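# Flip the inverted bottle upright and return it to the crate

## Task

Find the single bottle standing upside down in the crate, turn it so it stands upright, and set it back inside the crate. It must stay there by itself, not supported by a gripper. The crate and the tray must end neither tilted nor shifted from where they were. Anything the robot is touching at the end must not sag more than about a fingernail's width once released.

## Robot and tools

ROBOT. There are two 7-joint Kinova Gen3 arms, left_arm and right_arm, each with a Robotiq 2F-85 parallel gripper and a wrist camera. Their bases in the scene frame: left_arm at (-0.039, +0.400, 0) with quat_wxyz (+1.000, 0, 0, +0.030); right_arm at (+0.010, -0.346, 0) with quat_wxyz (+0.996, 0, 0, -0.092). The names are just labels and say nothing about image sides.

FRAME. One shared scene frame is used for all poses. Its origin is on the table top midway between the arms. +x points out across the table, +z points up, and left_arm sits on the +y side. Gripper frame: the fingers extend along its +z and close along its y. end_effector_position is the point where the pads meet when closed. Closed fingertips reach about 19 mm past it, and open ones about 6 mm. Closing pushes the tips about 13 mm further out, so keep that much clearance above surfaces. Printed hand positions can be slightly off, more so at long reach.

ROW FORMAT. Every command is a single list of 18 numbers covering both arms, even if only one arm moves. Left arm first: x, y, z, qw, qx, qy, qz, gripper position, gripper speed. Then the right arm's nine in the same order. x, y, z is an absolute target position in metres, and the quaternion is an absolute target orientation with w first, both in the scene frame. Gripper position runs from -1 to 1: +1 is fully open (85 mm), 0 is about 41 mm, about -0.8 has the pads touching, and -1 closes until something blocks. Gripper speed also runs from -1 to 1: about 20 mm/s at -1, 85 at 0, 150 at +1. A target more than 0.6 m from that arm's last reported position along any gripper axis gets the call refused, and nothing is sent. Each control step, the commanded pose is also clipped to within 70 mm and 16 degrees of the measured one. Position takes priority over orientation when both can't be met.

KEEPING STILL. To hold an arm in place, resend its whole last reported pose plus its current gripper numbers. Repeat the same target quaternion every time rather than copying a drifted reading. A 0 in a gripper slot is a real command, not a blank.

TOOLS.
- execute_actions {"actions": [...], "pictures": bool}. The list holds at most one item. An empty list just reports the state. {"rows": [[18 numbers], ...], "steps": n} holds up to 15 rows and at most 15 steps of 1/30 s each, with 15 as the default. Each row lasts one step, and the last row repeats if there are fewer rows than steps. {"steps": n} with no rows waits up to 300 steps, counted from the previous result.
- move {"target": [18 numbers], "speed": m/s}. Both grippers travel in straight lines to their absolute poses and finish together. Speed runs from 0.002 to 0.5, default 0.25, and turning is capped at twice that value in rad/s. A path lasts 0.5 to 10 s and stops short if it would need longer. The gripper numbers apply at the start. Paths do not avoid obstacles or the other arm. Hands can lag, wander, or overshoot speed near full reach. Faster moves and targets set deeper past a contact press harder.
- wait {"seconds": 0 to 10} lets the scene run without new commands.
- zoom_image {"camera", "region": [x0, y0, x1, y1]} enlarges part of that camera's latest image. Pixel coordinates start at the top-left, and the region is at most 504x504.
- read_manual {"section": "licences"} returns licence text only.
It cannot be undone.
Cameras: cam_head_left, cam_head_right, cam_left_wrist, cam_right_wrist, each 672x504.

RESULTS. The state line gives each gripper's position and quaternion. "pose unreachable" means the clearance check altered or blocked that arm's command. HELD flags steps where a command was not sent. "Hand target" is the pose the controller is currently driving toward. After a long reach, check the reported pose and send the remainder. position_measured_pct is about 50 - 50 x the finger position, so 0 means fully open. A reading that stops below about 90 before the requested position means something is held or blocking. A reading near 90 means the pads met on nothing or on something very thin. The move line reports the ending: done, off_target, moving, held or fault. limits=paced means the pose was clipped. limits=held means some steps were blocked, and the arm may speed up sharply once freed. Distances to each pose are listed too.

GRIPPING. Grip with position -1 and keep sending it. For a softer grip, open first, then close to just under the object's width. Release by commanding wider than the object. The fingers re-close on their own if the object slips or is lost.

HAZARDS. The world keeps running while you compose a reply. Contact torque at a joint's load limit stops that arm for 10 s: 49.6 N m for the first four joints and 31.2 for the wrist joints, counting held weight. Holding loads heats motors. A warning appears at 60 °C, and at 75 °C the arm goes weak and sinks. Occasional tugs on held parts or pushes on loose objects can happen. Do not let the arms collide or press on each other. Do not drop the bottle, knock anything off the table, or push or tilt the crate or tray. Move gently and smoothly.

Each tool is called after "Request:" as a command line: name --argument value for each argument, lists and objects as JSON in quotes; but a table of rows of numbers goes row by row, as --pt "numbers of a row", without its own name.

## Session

Request:
execute_actions --actions '[]'

Scene clock: 0.00 s of 7600.00 s.
left_arm: end_effector_position=(+0.4392, +0.6222, +0.2166) position_measured_pct=0.0 end_effector_quat_wxyz=(+0.272, +0.819, -0.443, +0.242) | right_arm: end_effector_position=(+0.4697, -0.4216, +0.1446) position_measured_pct=0.0 end_effector_quat_wxyz=(+0.118, +0.695, -0.702, -0.102)
Joint positions: left_arm=[-0.672  0.852 -0.195  1.107  0.713  1.704  2.729] | right_arm=[ 0.102  0.771 -0.385  1.327  0.278  1.414  3.003]
Joint velocities: left_arm=[ 0.    -0.     0.001  0.    -0.     0.    -0.   ] | right_arm=[ 0.001  0.001  0.001  0.    -0.     0.    -0.   ]
Hand target (left_arm): +0.439, +0.622, +0.217; +0.272, +0.819, -0.443, +0.242
Hand target (right_arm): +0.470, -0.422, +0.145; +0.118, +0.695, -0.702, -0.102

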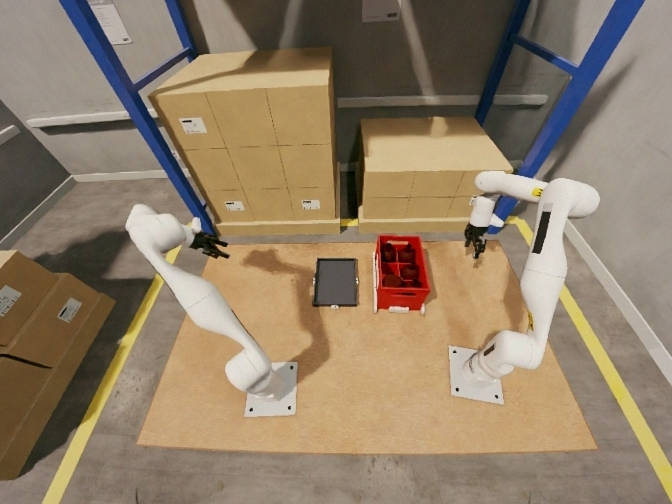

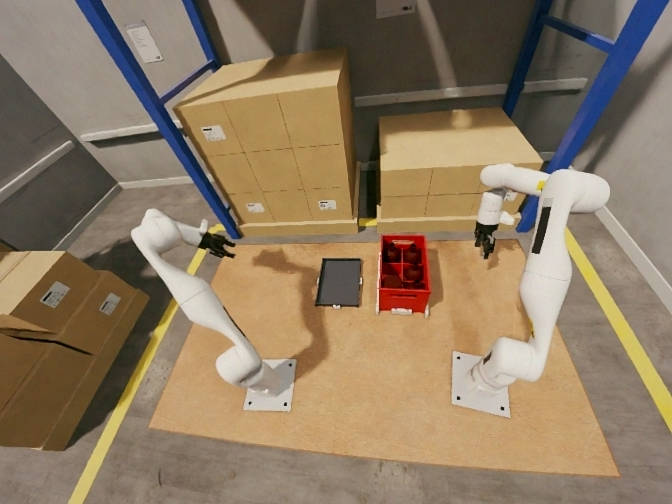

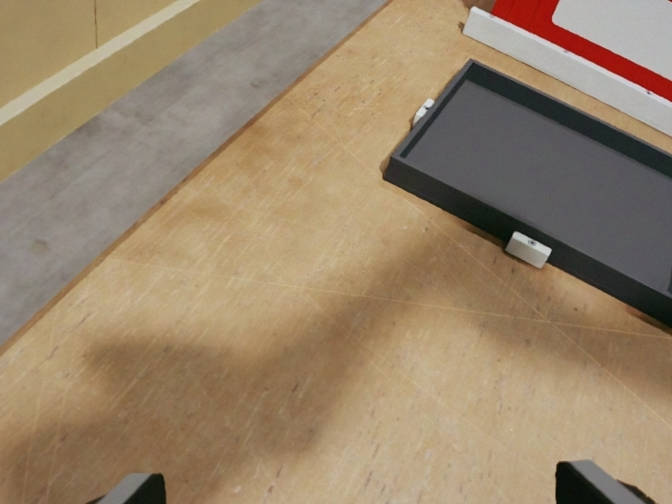

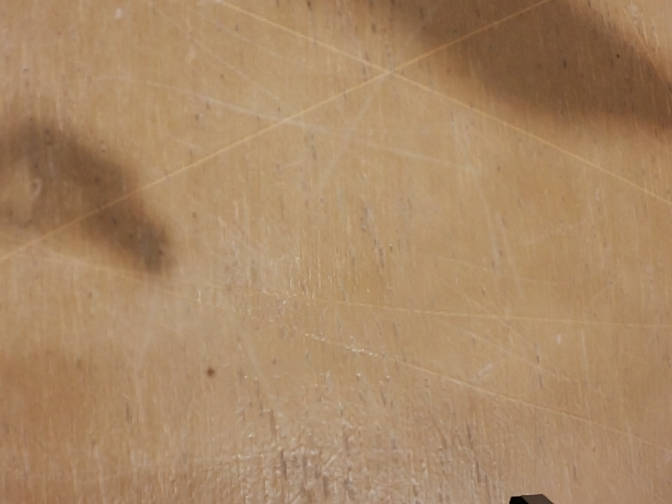

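Looks similar. Same poses.

Request:
move --target '[0.35,0.4,0.35,0,0,1,0,1,0,0.4,-0.3,0.3,0,0,1,0,1,0]' --speed 0.4

Request:
move --target '[0.35,0.22,0.4,0,0,0.707,-0.707,0.1,0,0.322,-0.06,0.25,0,0.383,0.924,0,1,0]' --speed 0.35

Scene clock: 6.73 s of 7600.00 s.
left_arm: end_effector_position=(+0.3499, +0.3996, +0.3498) position_measured_pct=0.0 end_effector_quat_wxyz=(-0.001, -0.000, +1.000, -0.001) | right_arm: end_effector_position=(+0.4008, -0.3000, +0.3000) position_measured_pct=0.0 end_effector_quat_wxyz=(-0.000, +0.000, +1.000, -0.001)
Joint positions: left_arm=[-0.137  0.182  0.166  1.512 -0.028  1.452  1.54 ] | right_arm=[-0.223  0.221 -0.18   1.622  0.043  1.302  1.345]
Joint velocities: left_arm=[ 0.001 -0.006  0.002  0.002 -0.001 -0.    -0.   ] | right_arm=[-0.002 -0.004 -0.006 -0.001  0.002  0.001 -0.002]
Hand target (left_arm): +0.350, +0.400, +0.350; -0.001, +0.000, +1.000, -0.001
Hand target (right_arm): +0.401, -0.300, +0.300; +0.000, -0.000, +1.000, -0.001
Off the commanded pose (left_arm): 0.000 m, 0 deg.
Off the commanded pose (right_arm): 0.001 m, 0 deg.
After step 90, 0.53 s passed at rest.
move: done

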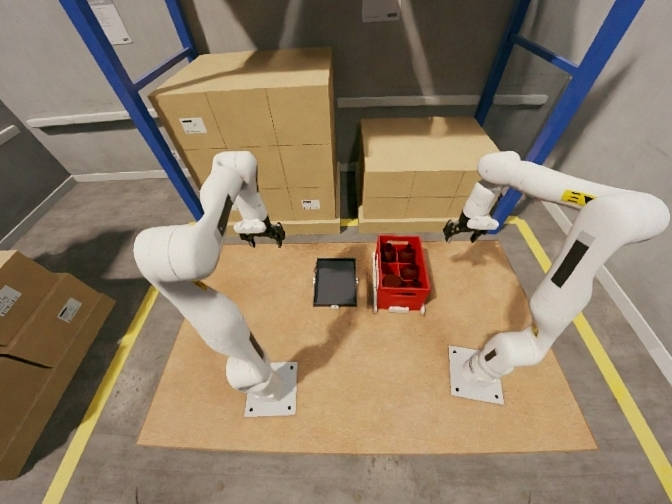

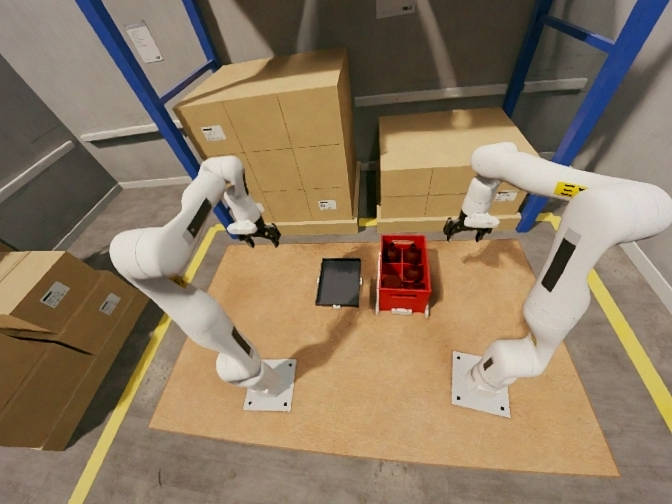

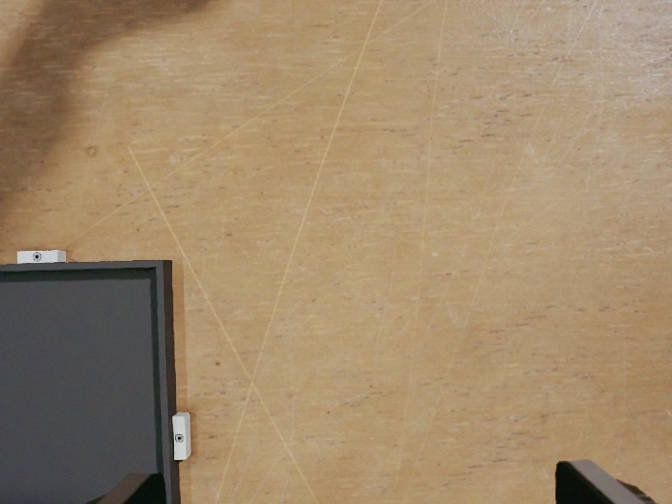

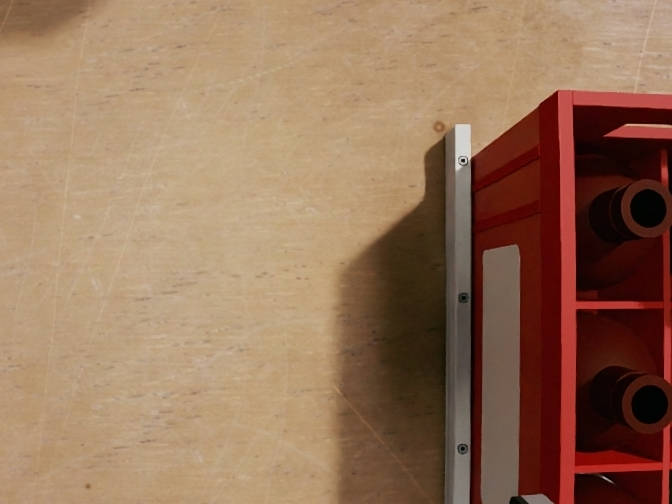

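Scene clock: 9.37 s of 7600.00 s.
left_arm: end_effector_position=(+0.3512, +0.2206, +0.4003) position_measured_pct=45.2 end_effector_quat_wxyz=(+0.001, -0.001, +0.708, -0.706) | right_arm: end_effector_position=(+0.3235, -0.0599, +0.2500) position_measured_pct=0.0 end_effector_quat_wxyz=(+0.001, +0.383, +0.924, -0.000)
Joint positions: left_arm=[-0.516  0.549  0.269  1.942  1.215  1.674  0.671] | right_arm=[-0.803  0.333 -0.247  1.64   0.09   1.178 -0.102]
Joint velocities: left_arm=[ 0.     0.009 -0.001  0.001  0.     0.001  0.001] | right_arm=[-0.003  0.003 -0.008 -0.001  0.001  0.001 -0.002]
Hand target (left_arm): +0.351, +0.221, +0.400; +0.001, -0.001, +0.708, -0.706
Hand target (right_arm): +0.323, -0.060, +0.250; +0.001, +0.383, +0.924, -0.000
Off the commanded pose (left_arm): 0.001 m, 0 deg.
Off the commanded pose (right_arm): 0.001 m, 0 deg.
move: done

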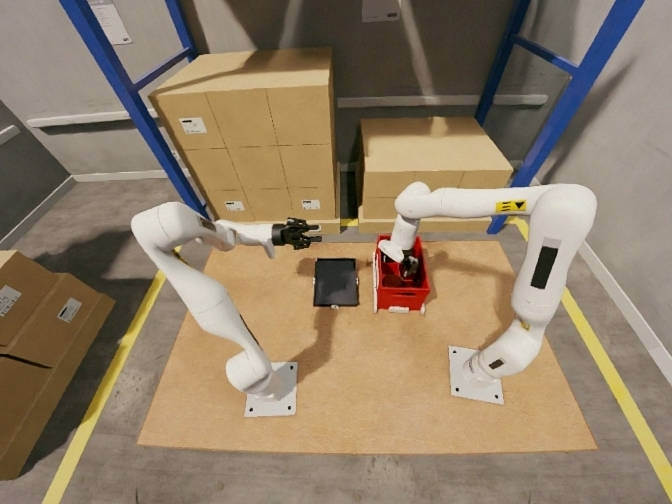

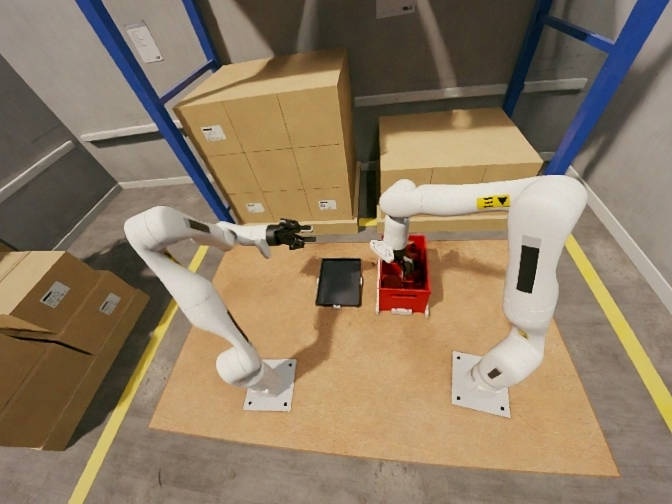

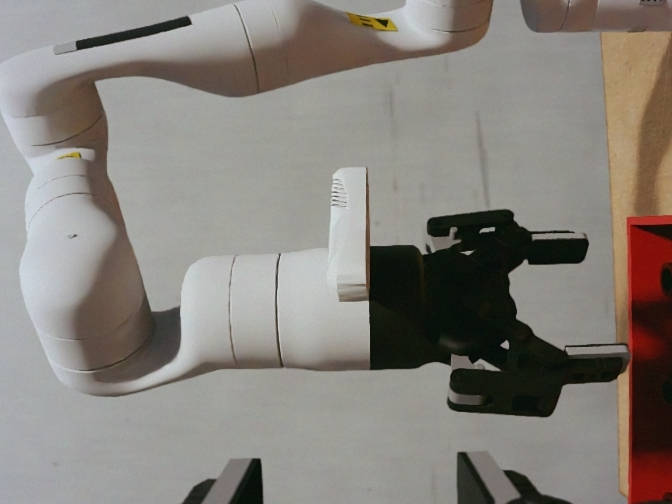

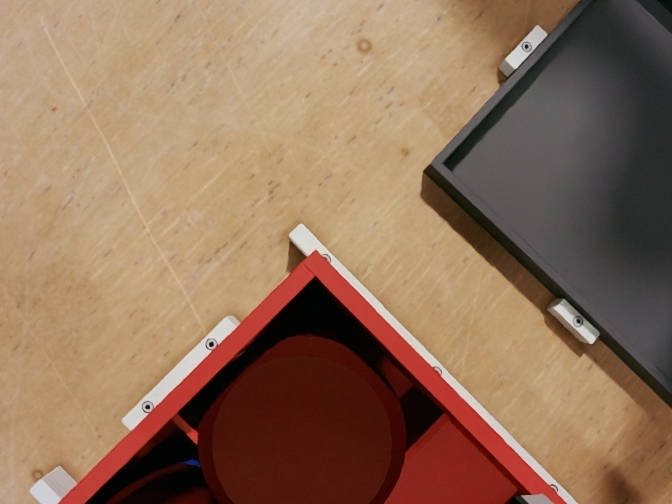

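Request:
move --target '[0.35,0.22,0.4,0,0,0.707,-0.707,0.1,0,0.320,-0.063,0.197,0,0.383,0.924,0,0.93,0]' --speed 0.1

Request:
move --target '[0.35,0.22,0.4,0,0,0.707,-0.707,0.1,0,0.320,-0.063,0.172,0,0.383,0.924,0,0.93,0]' --speed 0.02

Scene clock: 11.53 s of 7600.00 s.
left_arm: end_effector_position=(+0.3500, +0.2200, +0.4000) position_measured_pct=45.2 end_effector_quat_wxyz=(-0.000, -0.000, +0.707, -0.707) | right_arm: end_effector_position=(+0.3199, -0.0630, +0.1971) position_measured_pct=3.6 end_effector_quat_wxyz=(+0.000, +0.383, +0.924, +0.000)
Joint positions: left_arm=[-0.516  0.55   0.27   1.945  1.214  1.675  0.668] | right_arm=[-0.805  0.383 -0.244  1.756  0.106  1.016 -0.118]
Joint velocities: left_arm=[ 0.     0.001 -0.001 -0.    -0.     0.    -0.001] | right_arm=[-0.001  0.003 -0.     0.    -0.    -0.     0.   ]
Hand target (left_arm): +0.350, +0.220, +0.400; -0.000, -0.000, +0.707, -0.707
Hand target (right_arm): +0.320, -0.063, +0.197; -0.000, +0.383, +0.924, +0.000
Off the commanded pose (left_arm): 0.000 m, 0 deg.
Off the commanded pose (right_arm): 0.000 m, 0 deg.
move: done

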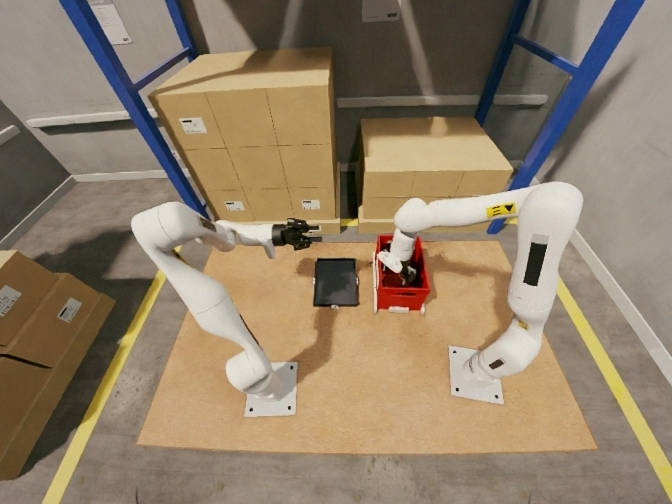

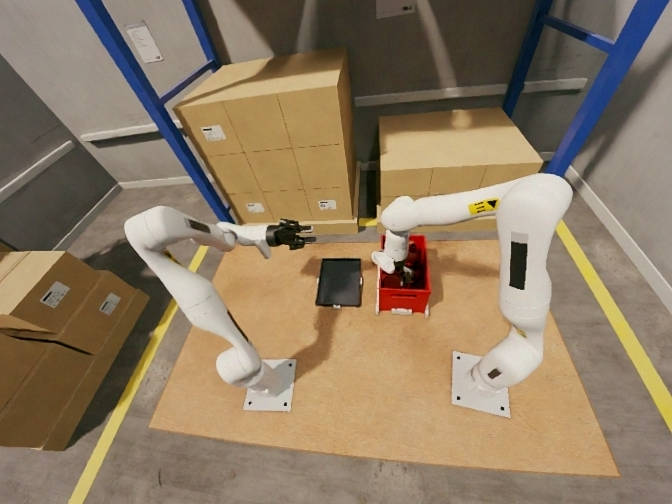

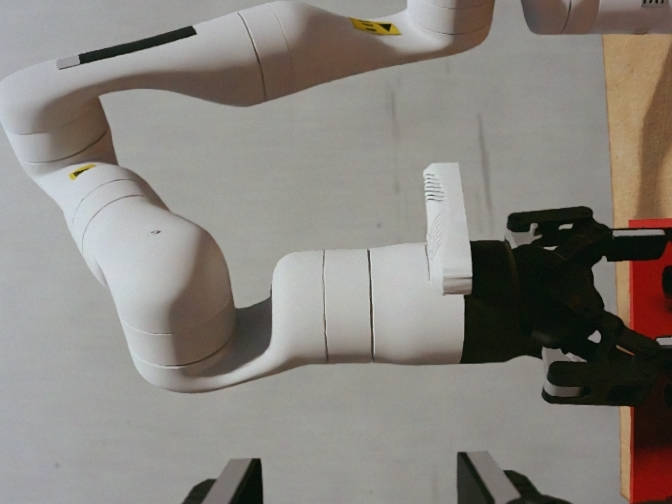

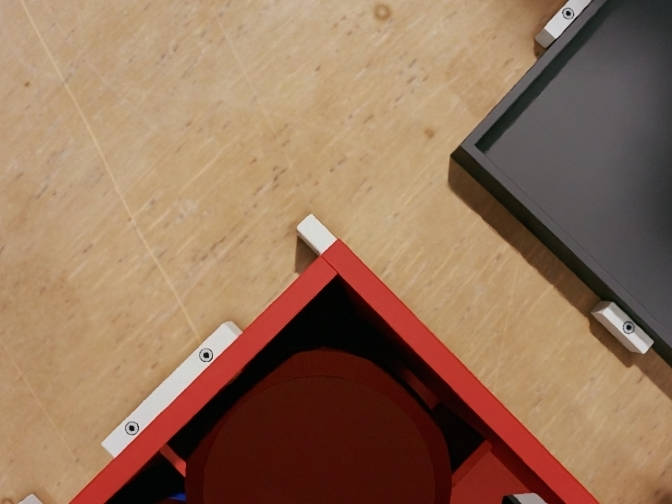

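Scene clock: 13.00 s of 7600.00 s.
left_arm: end_effector_position=(+0.3500, +0.2200, +0.4000) position_measured_pct=45.2 end_effector_quat_wxyz=(+0.000, -0.000, +0.707, -0.707) | right_arm: end_effector_position=(+0.3200, -0.0630, +0.1720) position_measured_pct=3.6 end_effector_quat_wxyz=(+0.000, +0.383, +0.924, +0.000)
Joint positions: left_arm=[-0.516  0.55   0.27   1.945  1.214  1.675  0.668] | right_arm=[-0.81   0.417 -0.239  1.797  0.119  0.942 -0.129]
Joint velocities: left_arm=[-0.    -0.    -0.001 -0.001  0.    -0.     0.   ] | right_arm=[-0.     0.001  0.002 -0.    -0.    -0.    -0.   ]
Hand target (left_arm): +0.350, +0.220, +0.400; -0.000, -0.000, +0.707, -0.707
Hand target (right_arm): +0.320, -0.063, +0.172; -0.000, +0.383, +0.924, +0.000
Off the commanded pose (left_arm): 0.000 m, 0 deg.
Off the commanded pose (right_arm): 0.000 m, 0 deg.
move: done

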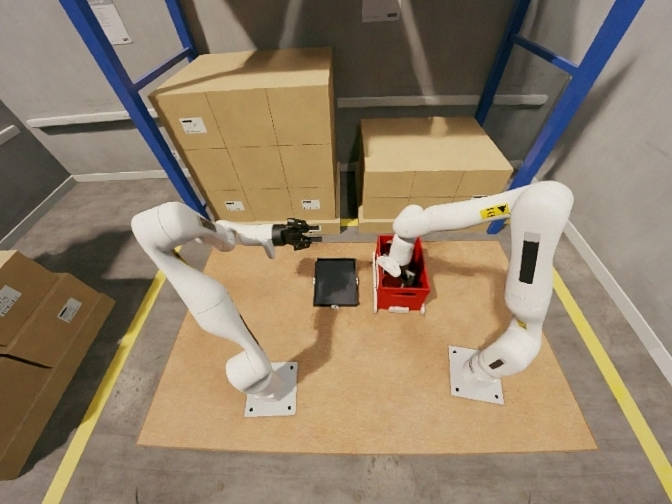

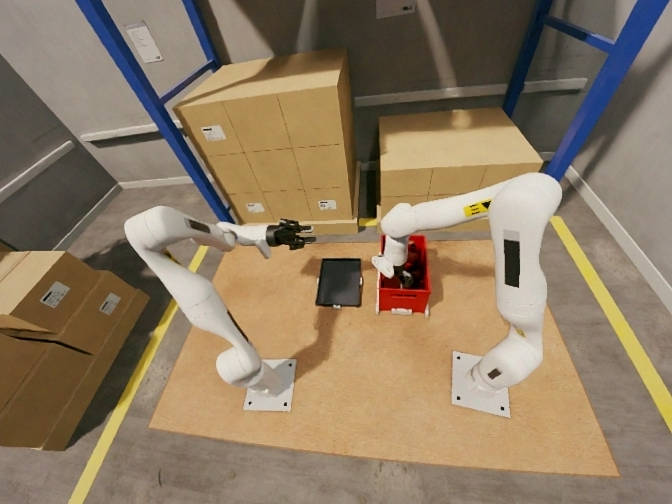

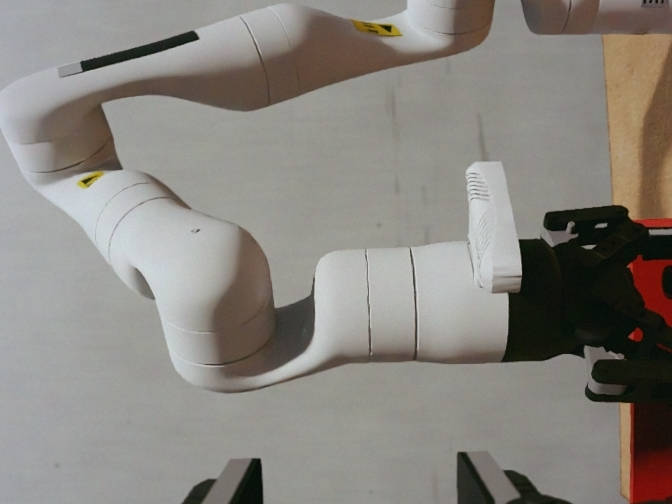

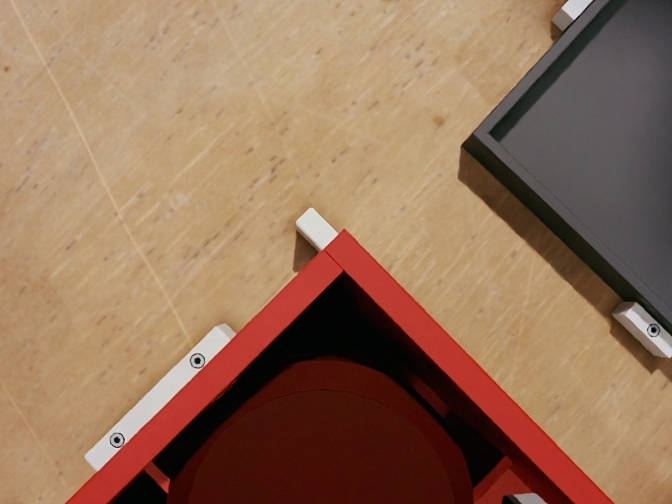

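Request:
move --target '[0.35,0.22,0.4,0,0,0.707,-0.707,0.1,0,0.320,-0.063,0.151,0,0.383,0.924,0,0.9,0]' --speed 0.015

Request:
move --target '[0.35,0.22,0.4,0,0,0.707,-0.707,0.1,0,0.320,-0.063,0.152,0,0.383,0.924,0,-1,-0.6]'

Scene clock: 15.60 s of 7600.00 s.
left_arm: end_effector_position=(+0.3500, +0.2200, +0.4000) position_measured_pct=45.2 end_effector_quat_wxyz=(+0.000, -0.000, +0.707, -0.707) | right_arm: end_effector_position=(+0.3203, -0.0630, +0.1511) position_measured_pct=5.2 end_effector_quat_wxyz=(+0.000, +0.383, +0.924, +0.000)
Joint positions: left_arm=[-0.516  0.55   0.27   1.945  1.214  1.675  0.668] | right_arm=[-0.814  0.449 -0.234  1.827  0.131  0.88  -0.14 ]
Joint velocities: left_arm=[-0.    -0.001 -0.001  0.001  0.     0.     0.   ] | right_arm=[-0.001  0.001 -0.001 -0.    -0.    -0.001 -0.   ]
Hand target (left_arm): +0.350, +0.220, +0.400; -0.000, -0.000, +0.707, -0.707
Hand target (right_arm): +0.320, -0.063, +0.151; -0.000, +0.383, +0.924, +0.000
Off the commanded pose (left_arm): 0.000 m, 0 deg.
Off the commanded pose (right_arm): 0.000 m, 0 deg.
move: done

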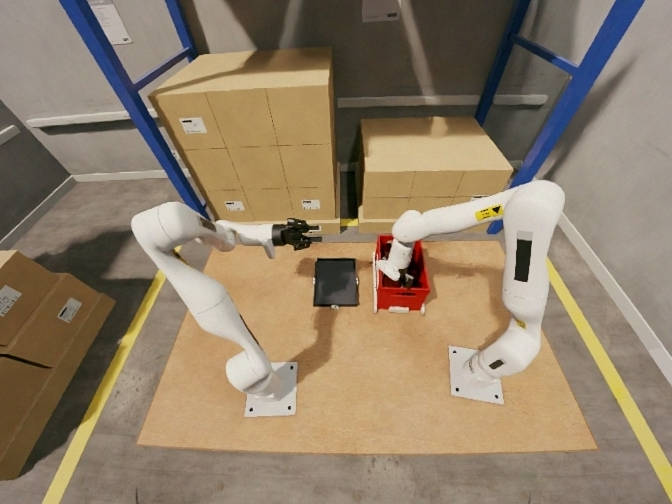

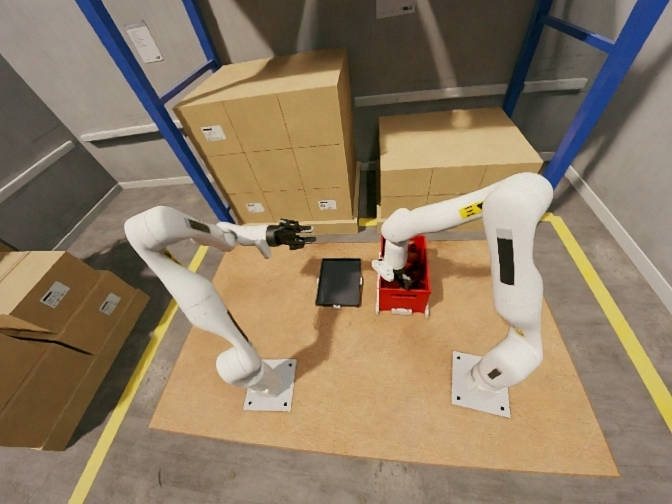

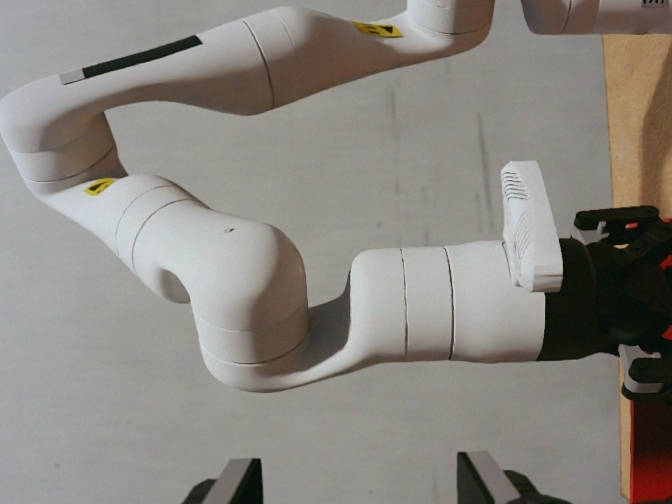

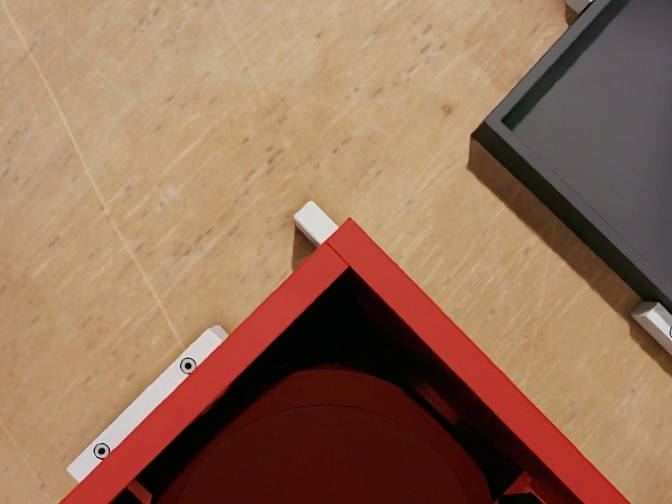

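Scene clock: 16.30 s of 7600.00 s.
left_arm: end_effector_position=(+0.3500, +0.2200, +0.4000) position_measured_pct=45.2 end_effector_quat_wxyz=(+0.000, -0.000, +0.707, -0.707) | right_arm: end_effector_position=(+0.3202, -0.0630, +0.1531) position_measured_pct=19.8 end_effector_quat_wxyz=(+0.000, +0.383, +0.924, +0.001)
Joint positions: left_arm=[-0.516  0.55   0.27   1.945  1.214  1.675  0.668] | right_arm=[-0.814  0.445 -0.234  1.826  0.13   0.884 -0.14 ]
Joint velocities: left_arm=[-0.     0.001  0.    -0.001 -0.     0.    -0.   ] | right_arm=[ 0.     0.001  0.001 -0.     0.001 -0.    -0.   ]
Hand target (left_arm): +0.350, +0.220, +0.400; -0.000, -0.000, +0.707, -0.707
Hand target (right_arm): +0.320, -0.063, +0.152; -0.000, +0.383, +0.924, -0.000
Off the commanded pose (left_arm): 0.000 m, 0 deg.
Off the commanded pose (right_arm): 0.001 m, 0 deg.
move: done

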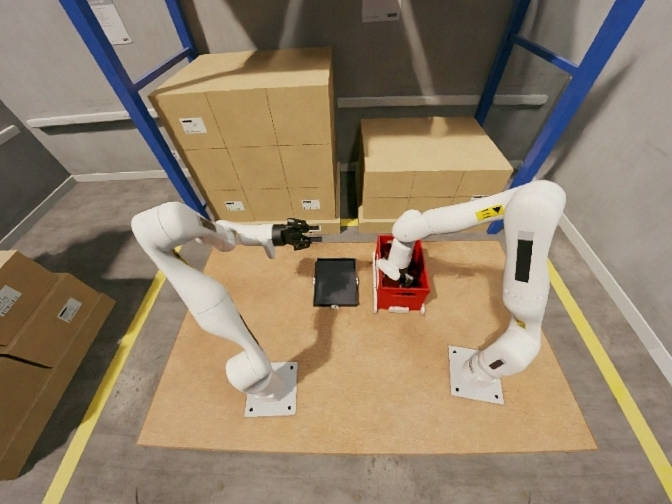

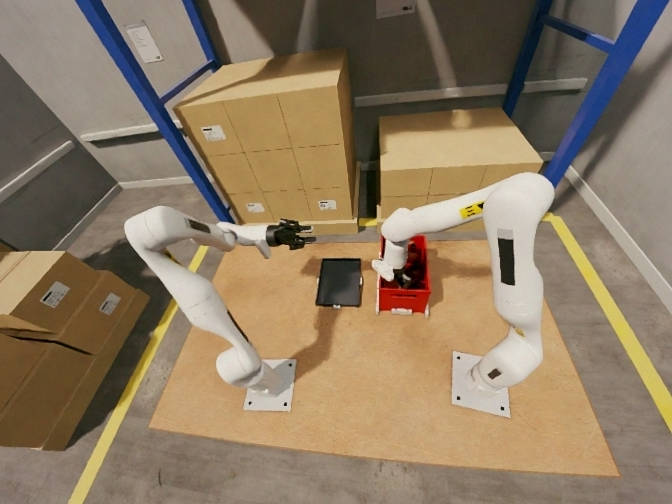

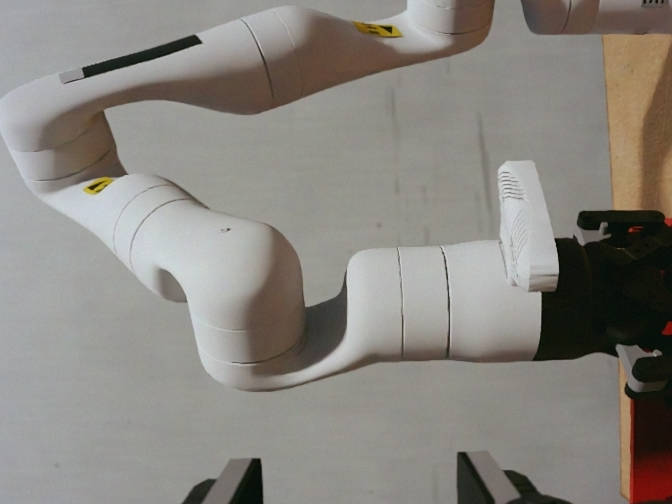

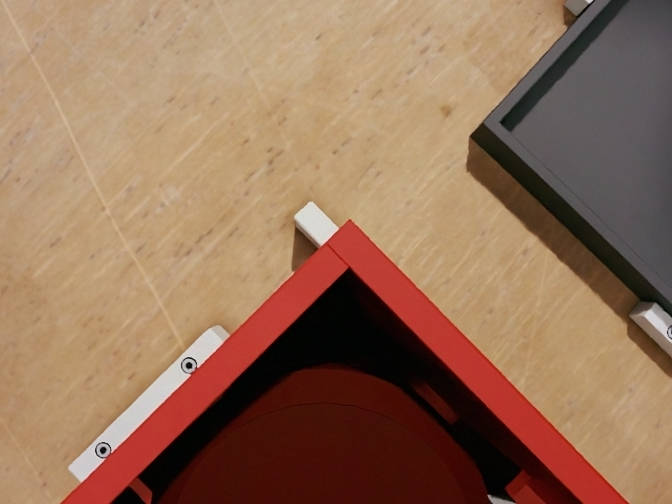

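Request:
move --target '[0.35,0.22,0.4,0,0,0.707,-0.707,0.1,0,0.325,-0.063,0.35,0,0.383,0.924,0,-1,-0.6]' --speed 0.1

Request:
move --target '[0.35,0.15,0.4,0,0,0.707,-0.707,0.1,0,0.35,-0.06,0.4,0,0,0.707,0.707,-1,-0.6]' --speed 0.3

Request:
move --target '[0.35,0.105,0.4,0,0,0.707,-0.707,0.1,0,0.35,-0.06,0.4,0,0,0.707,0.707,-1,-0.6]' --speed 0.1

Scene clock: 19.67 s of 7600.00 s.
left_arm: end_effector_position=(+0.3500, +0.2200, +0.4000) position_measured_pct=45.2 end_effector_quat_wxyz=(+0.000, -0.000, +0.707, -0.707) | right_arm: end_effector_position=(+0.3253, -0.0630, +0.3502) position_measured_pct=19.8 end_effector_quat_wxyz=(+0.000, +0.384, +0.924, -0.000)
Joint positions: left_arm=[-0.516  0.55   0.27   1.945  1.214  1.675  0.668] | right_arm=[-0.797  0.273 -0.244  1.394  0.066  1.483 -0.07 ]
Joint velocities: left_arm=[ 0.     0.     0.     0.     0.    -0.001  0.   ] | right_arm=[-0.     0.002 -0.001 -0.001 -0.001  0.    -0.   ]
Hand target (left_arm): +0.350, +0.220, +0.400; -0.000, -0.000, +0.707, -0.707
Hand target (right_arm): +0.325, -0.063, +0.350; +0.000, +0.383, +0.924, -0.000
Off the commanded pose (left_arm): 0.000 m, 0 deg.
Off the commanded pose (right_arm): 0.000 m, 0 deg.
move: done

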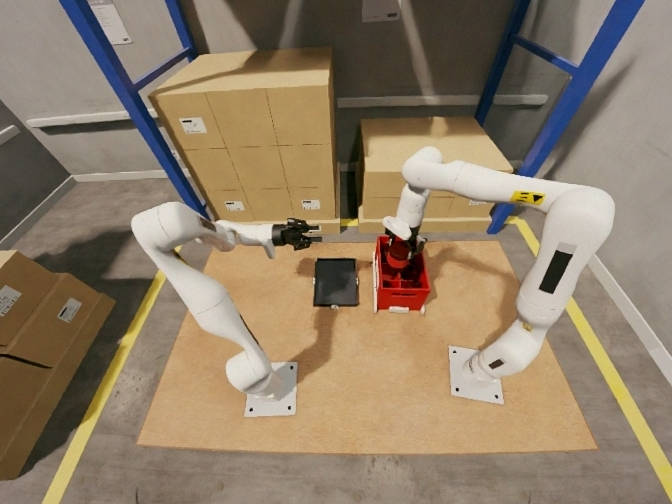

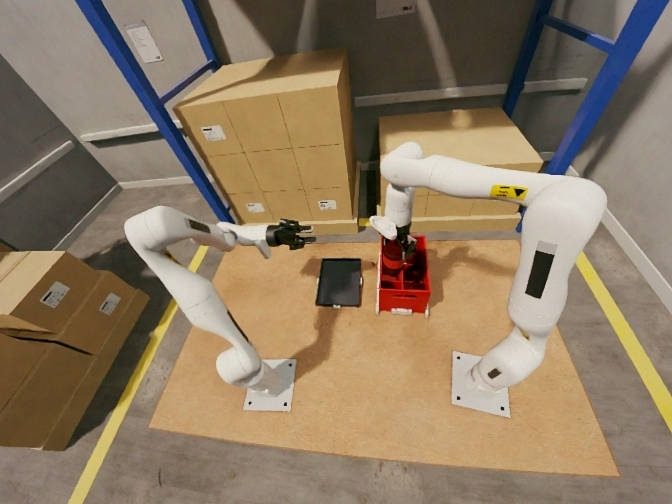

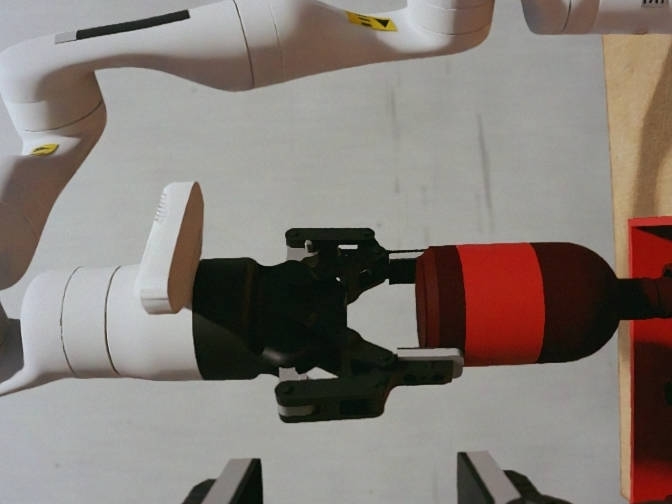

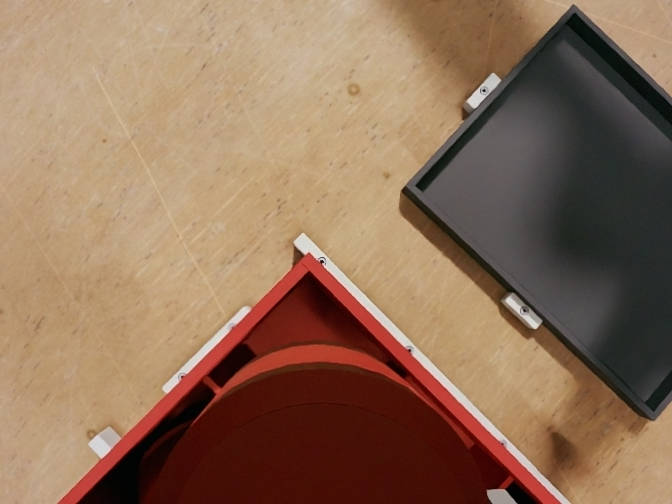

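Scene clock: 22.90 s of 7600.00 s.
left_arm: end_effector_position=(+0.3502, +0.1500, +0.3999) position_measured_pct=45.2 end_effector_quat_wxyz=(-0.000, -0.000, +0.707, -0.707) | right_arm: end_effector_position=(+0.3488, -0.0592, +0.4011) position_measured_pct=19.8 end_effector_quat_wxyz=(+0.001, -0.002, +0.705, +0.709)
Joint positions: left_arm=[-0.389  0.53   0.32   2.001  1.34   1.544  0.65 ] | right_arm=[-0.185  0.429  0.001  2.162 -1.573  1.577  2.596]
Joint velocities: left_arm=[ 0.    -0.     0.003  0.001 -0.    -0.    -0.   ] | right_arm=[ 0.002  0.016  0.004 -0.    -0.001  0.001  0.001]
Hand target (left_arm): +0.350, +0.150, +0.400; -0.000, -0.000, +0.707, -0.707
Hand target (right_arm): +0.349, -0.059, +0.400; +0.001, -0.001, +0.705, +0.709
Off the commanded pose (left_arm): 0.000 m, 0 deg.
Off the commanded pose (right_arm): 0.002 m, 0 deg.
move: done

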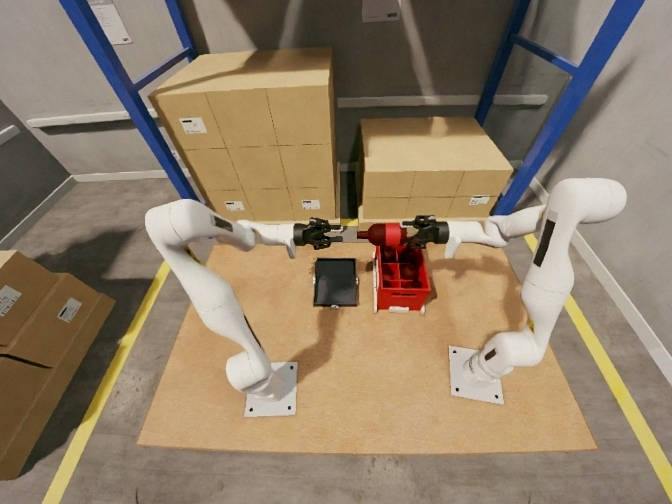

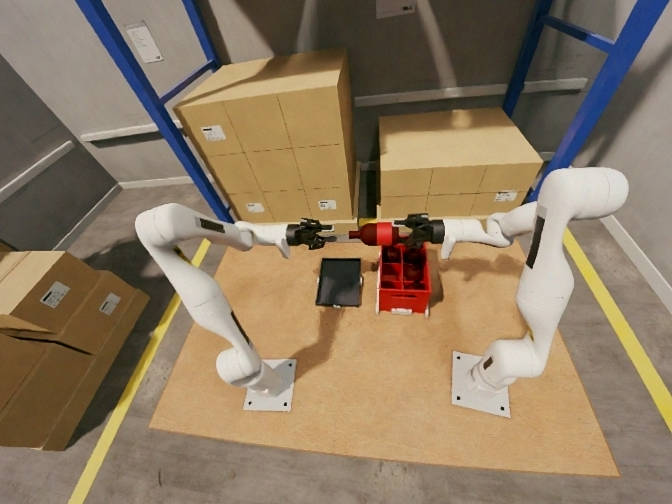

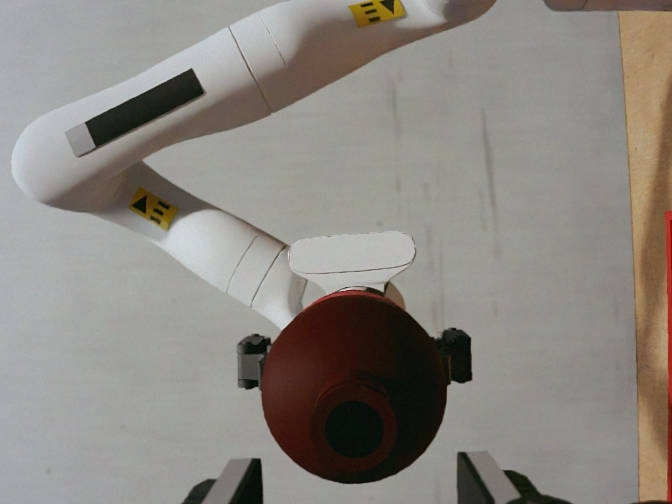

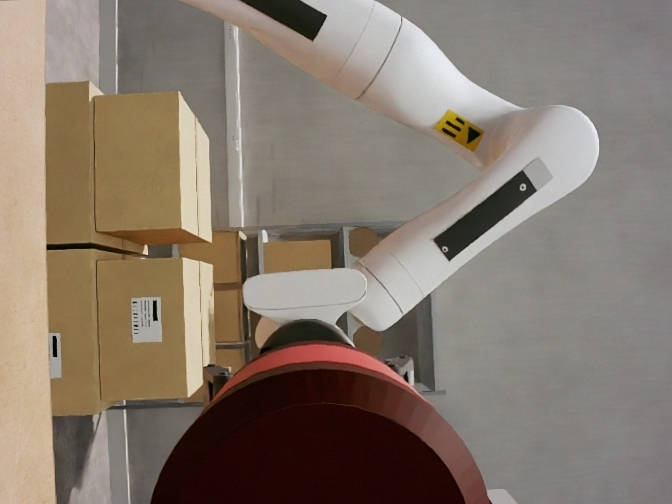

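Scene clock: 23.63 s of 7600.00 s.
left_arm: end_effector_position=(+0.3503, +0.1053, +0.4000) position_measured_pct=45.2 end_effector_quat_wxyz=(+0.000, -0.000, +0.707, -0.707) | right_arm: end_effector_position=(+0.3500, -0.0600, +0.4000) position_measured_pct=19.8 end_effector_quat_wxyz=(-0.000, -0.000, +0.707, +0.707)
Joint positions: left_arm=[-0.301  0.527  0.355  2.016  1.426  1.458  0.638] | right_arm=[-0.185  0.429  0.003  2.159 -1.569  1.574  2.587]
Joint velocities: left_arm=[ 0.004  0.002  0.004  0.001 -0.001 -0.003 -0.   ] | right_arm=[ 0.     0.003  0.     0.     0.     0.    -0.   ]
Hand target (left_arm): +0.350, +0.105, +0.400; -0.000, -0.000, +0.707, -0.707
Hand target (right_arm): +0.350, -0.060, +0.400; -0.000, -0.000, +0.707, +0.707
Off the commanded pose (left_arm): 0.000 m, 0 deg.
Off the commanded pose (right_arm): 0.000 m, 0 deg.
move: done

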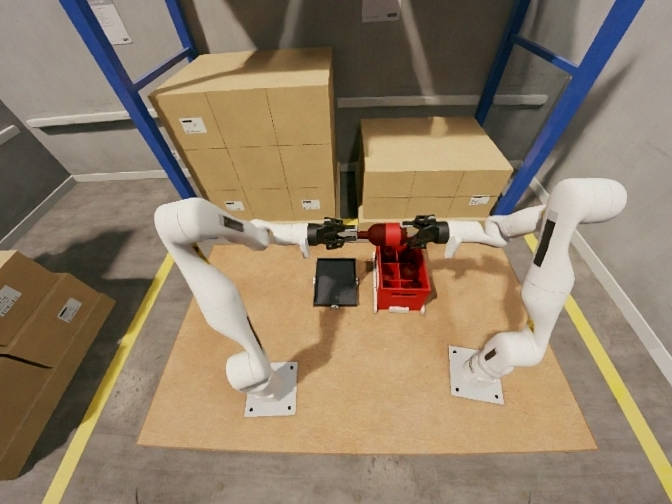

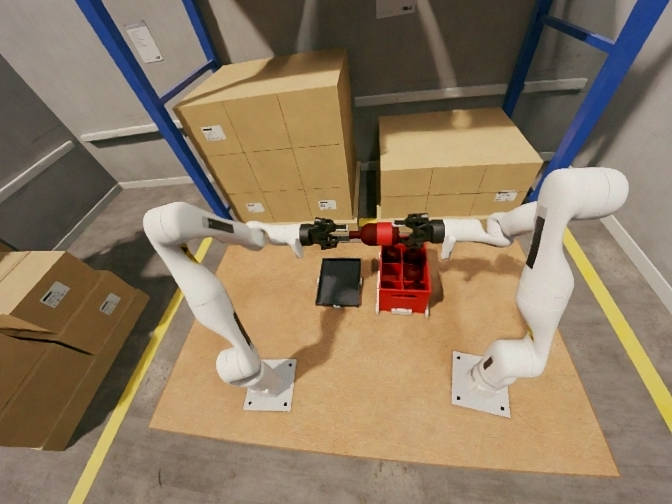

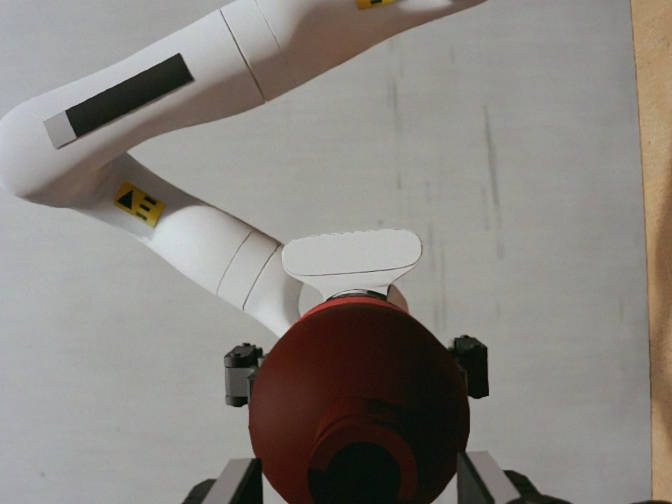

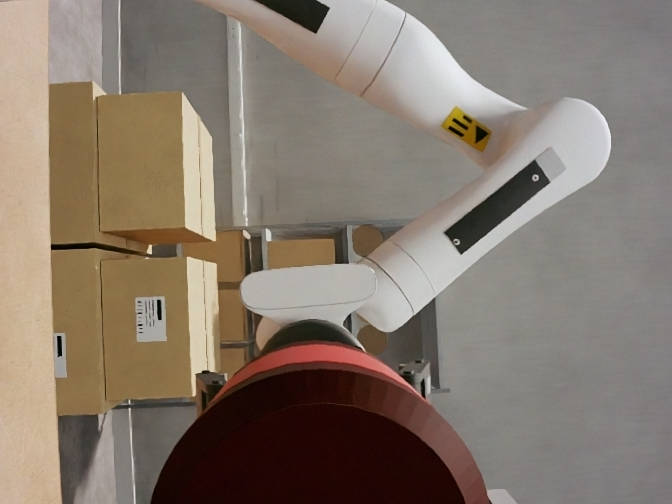

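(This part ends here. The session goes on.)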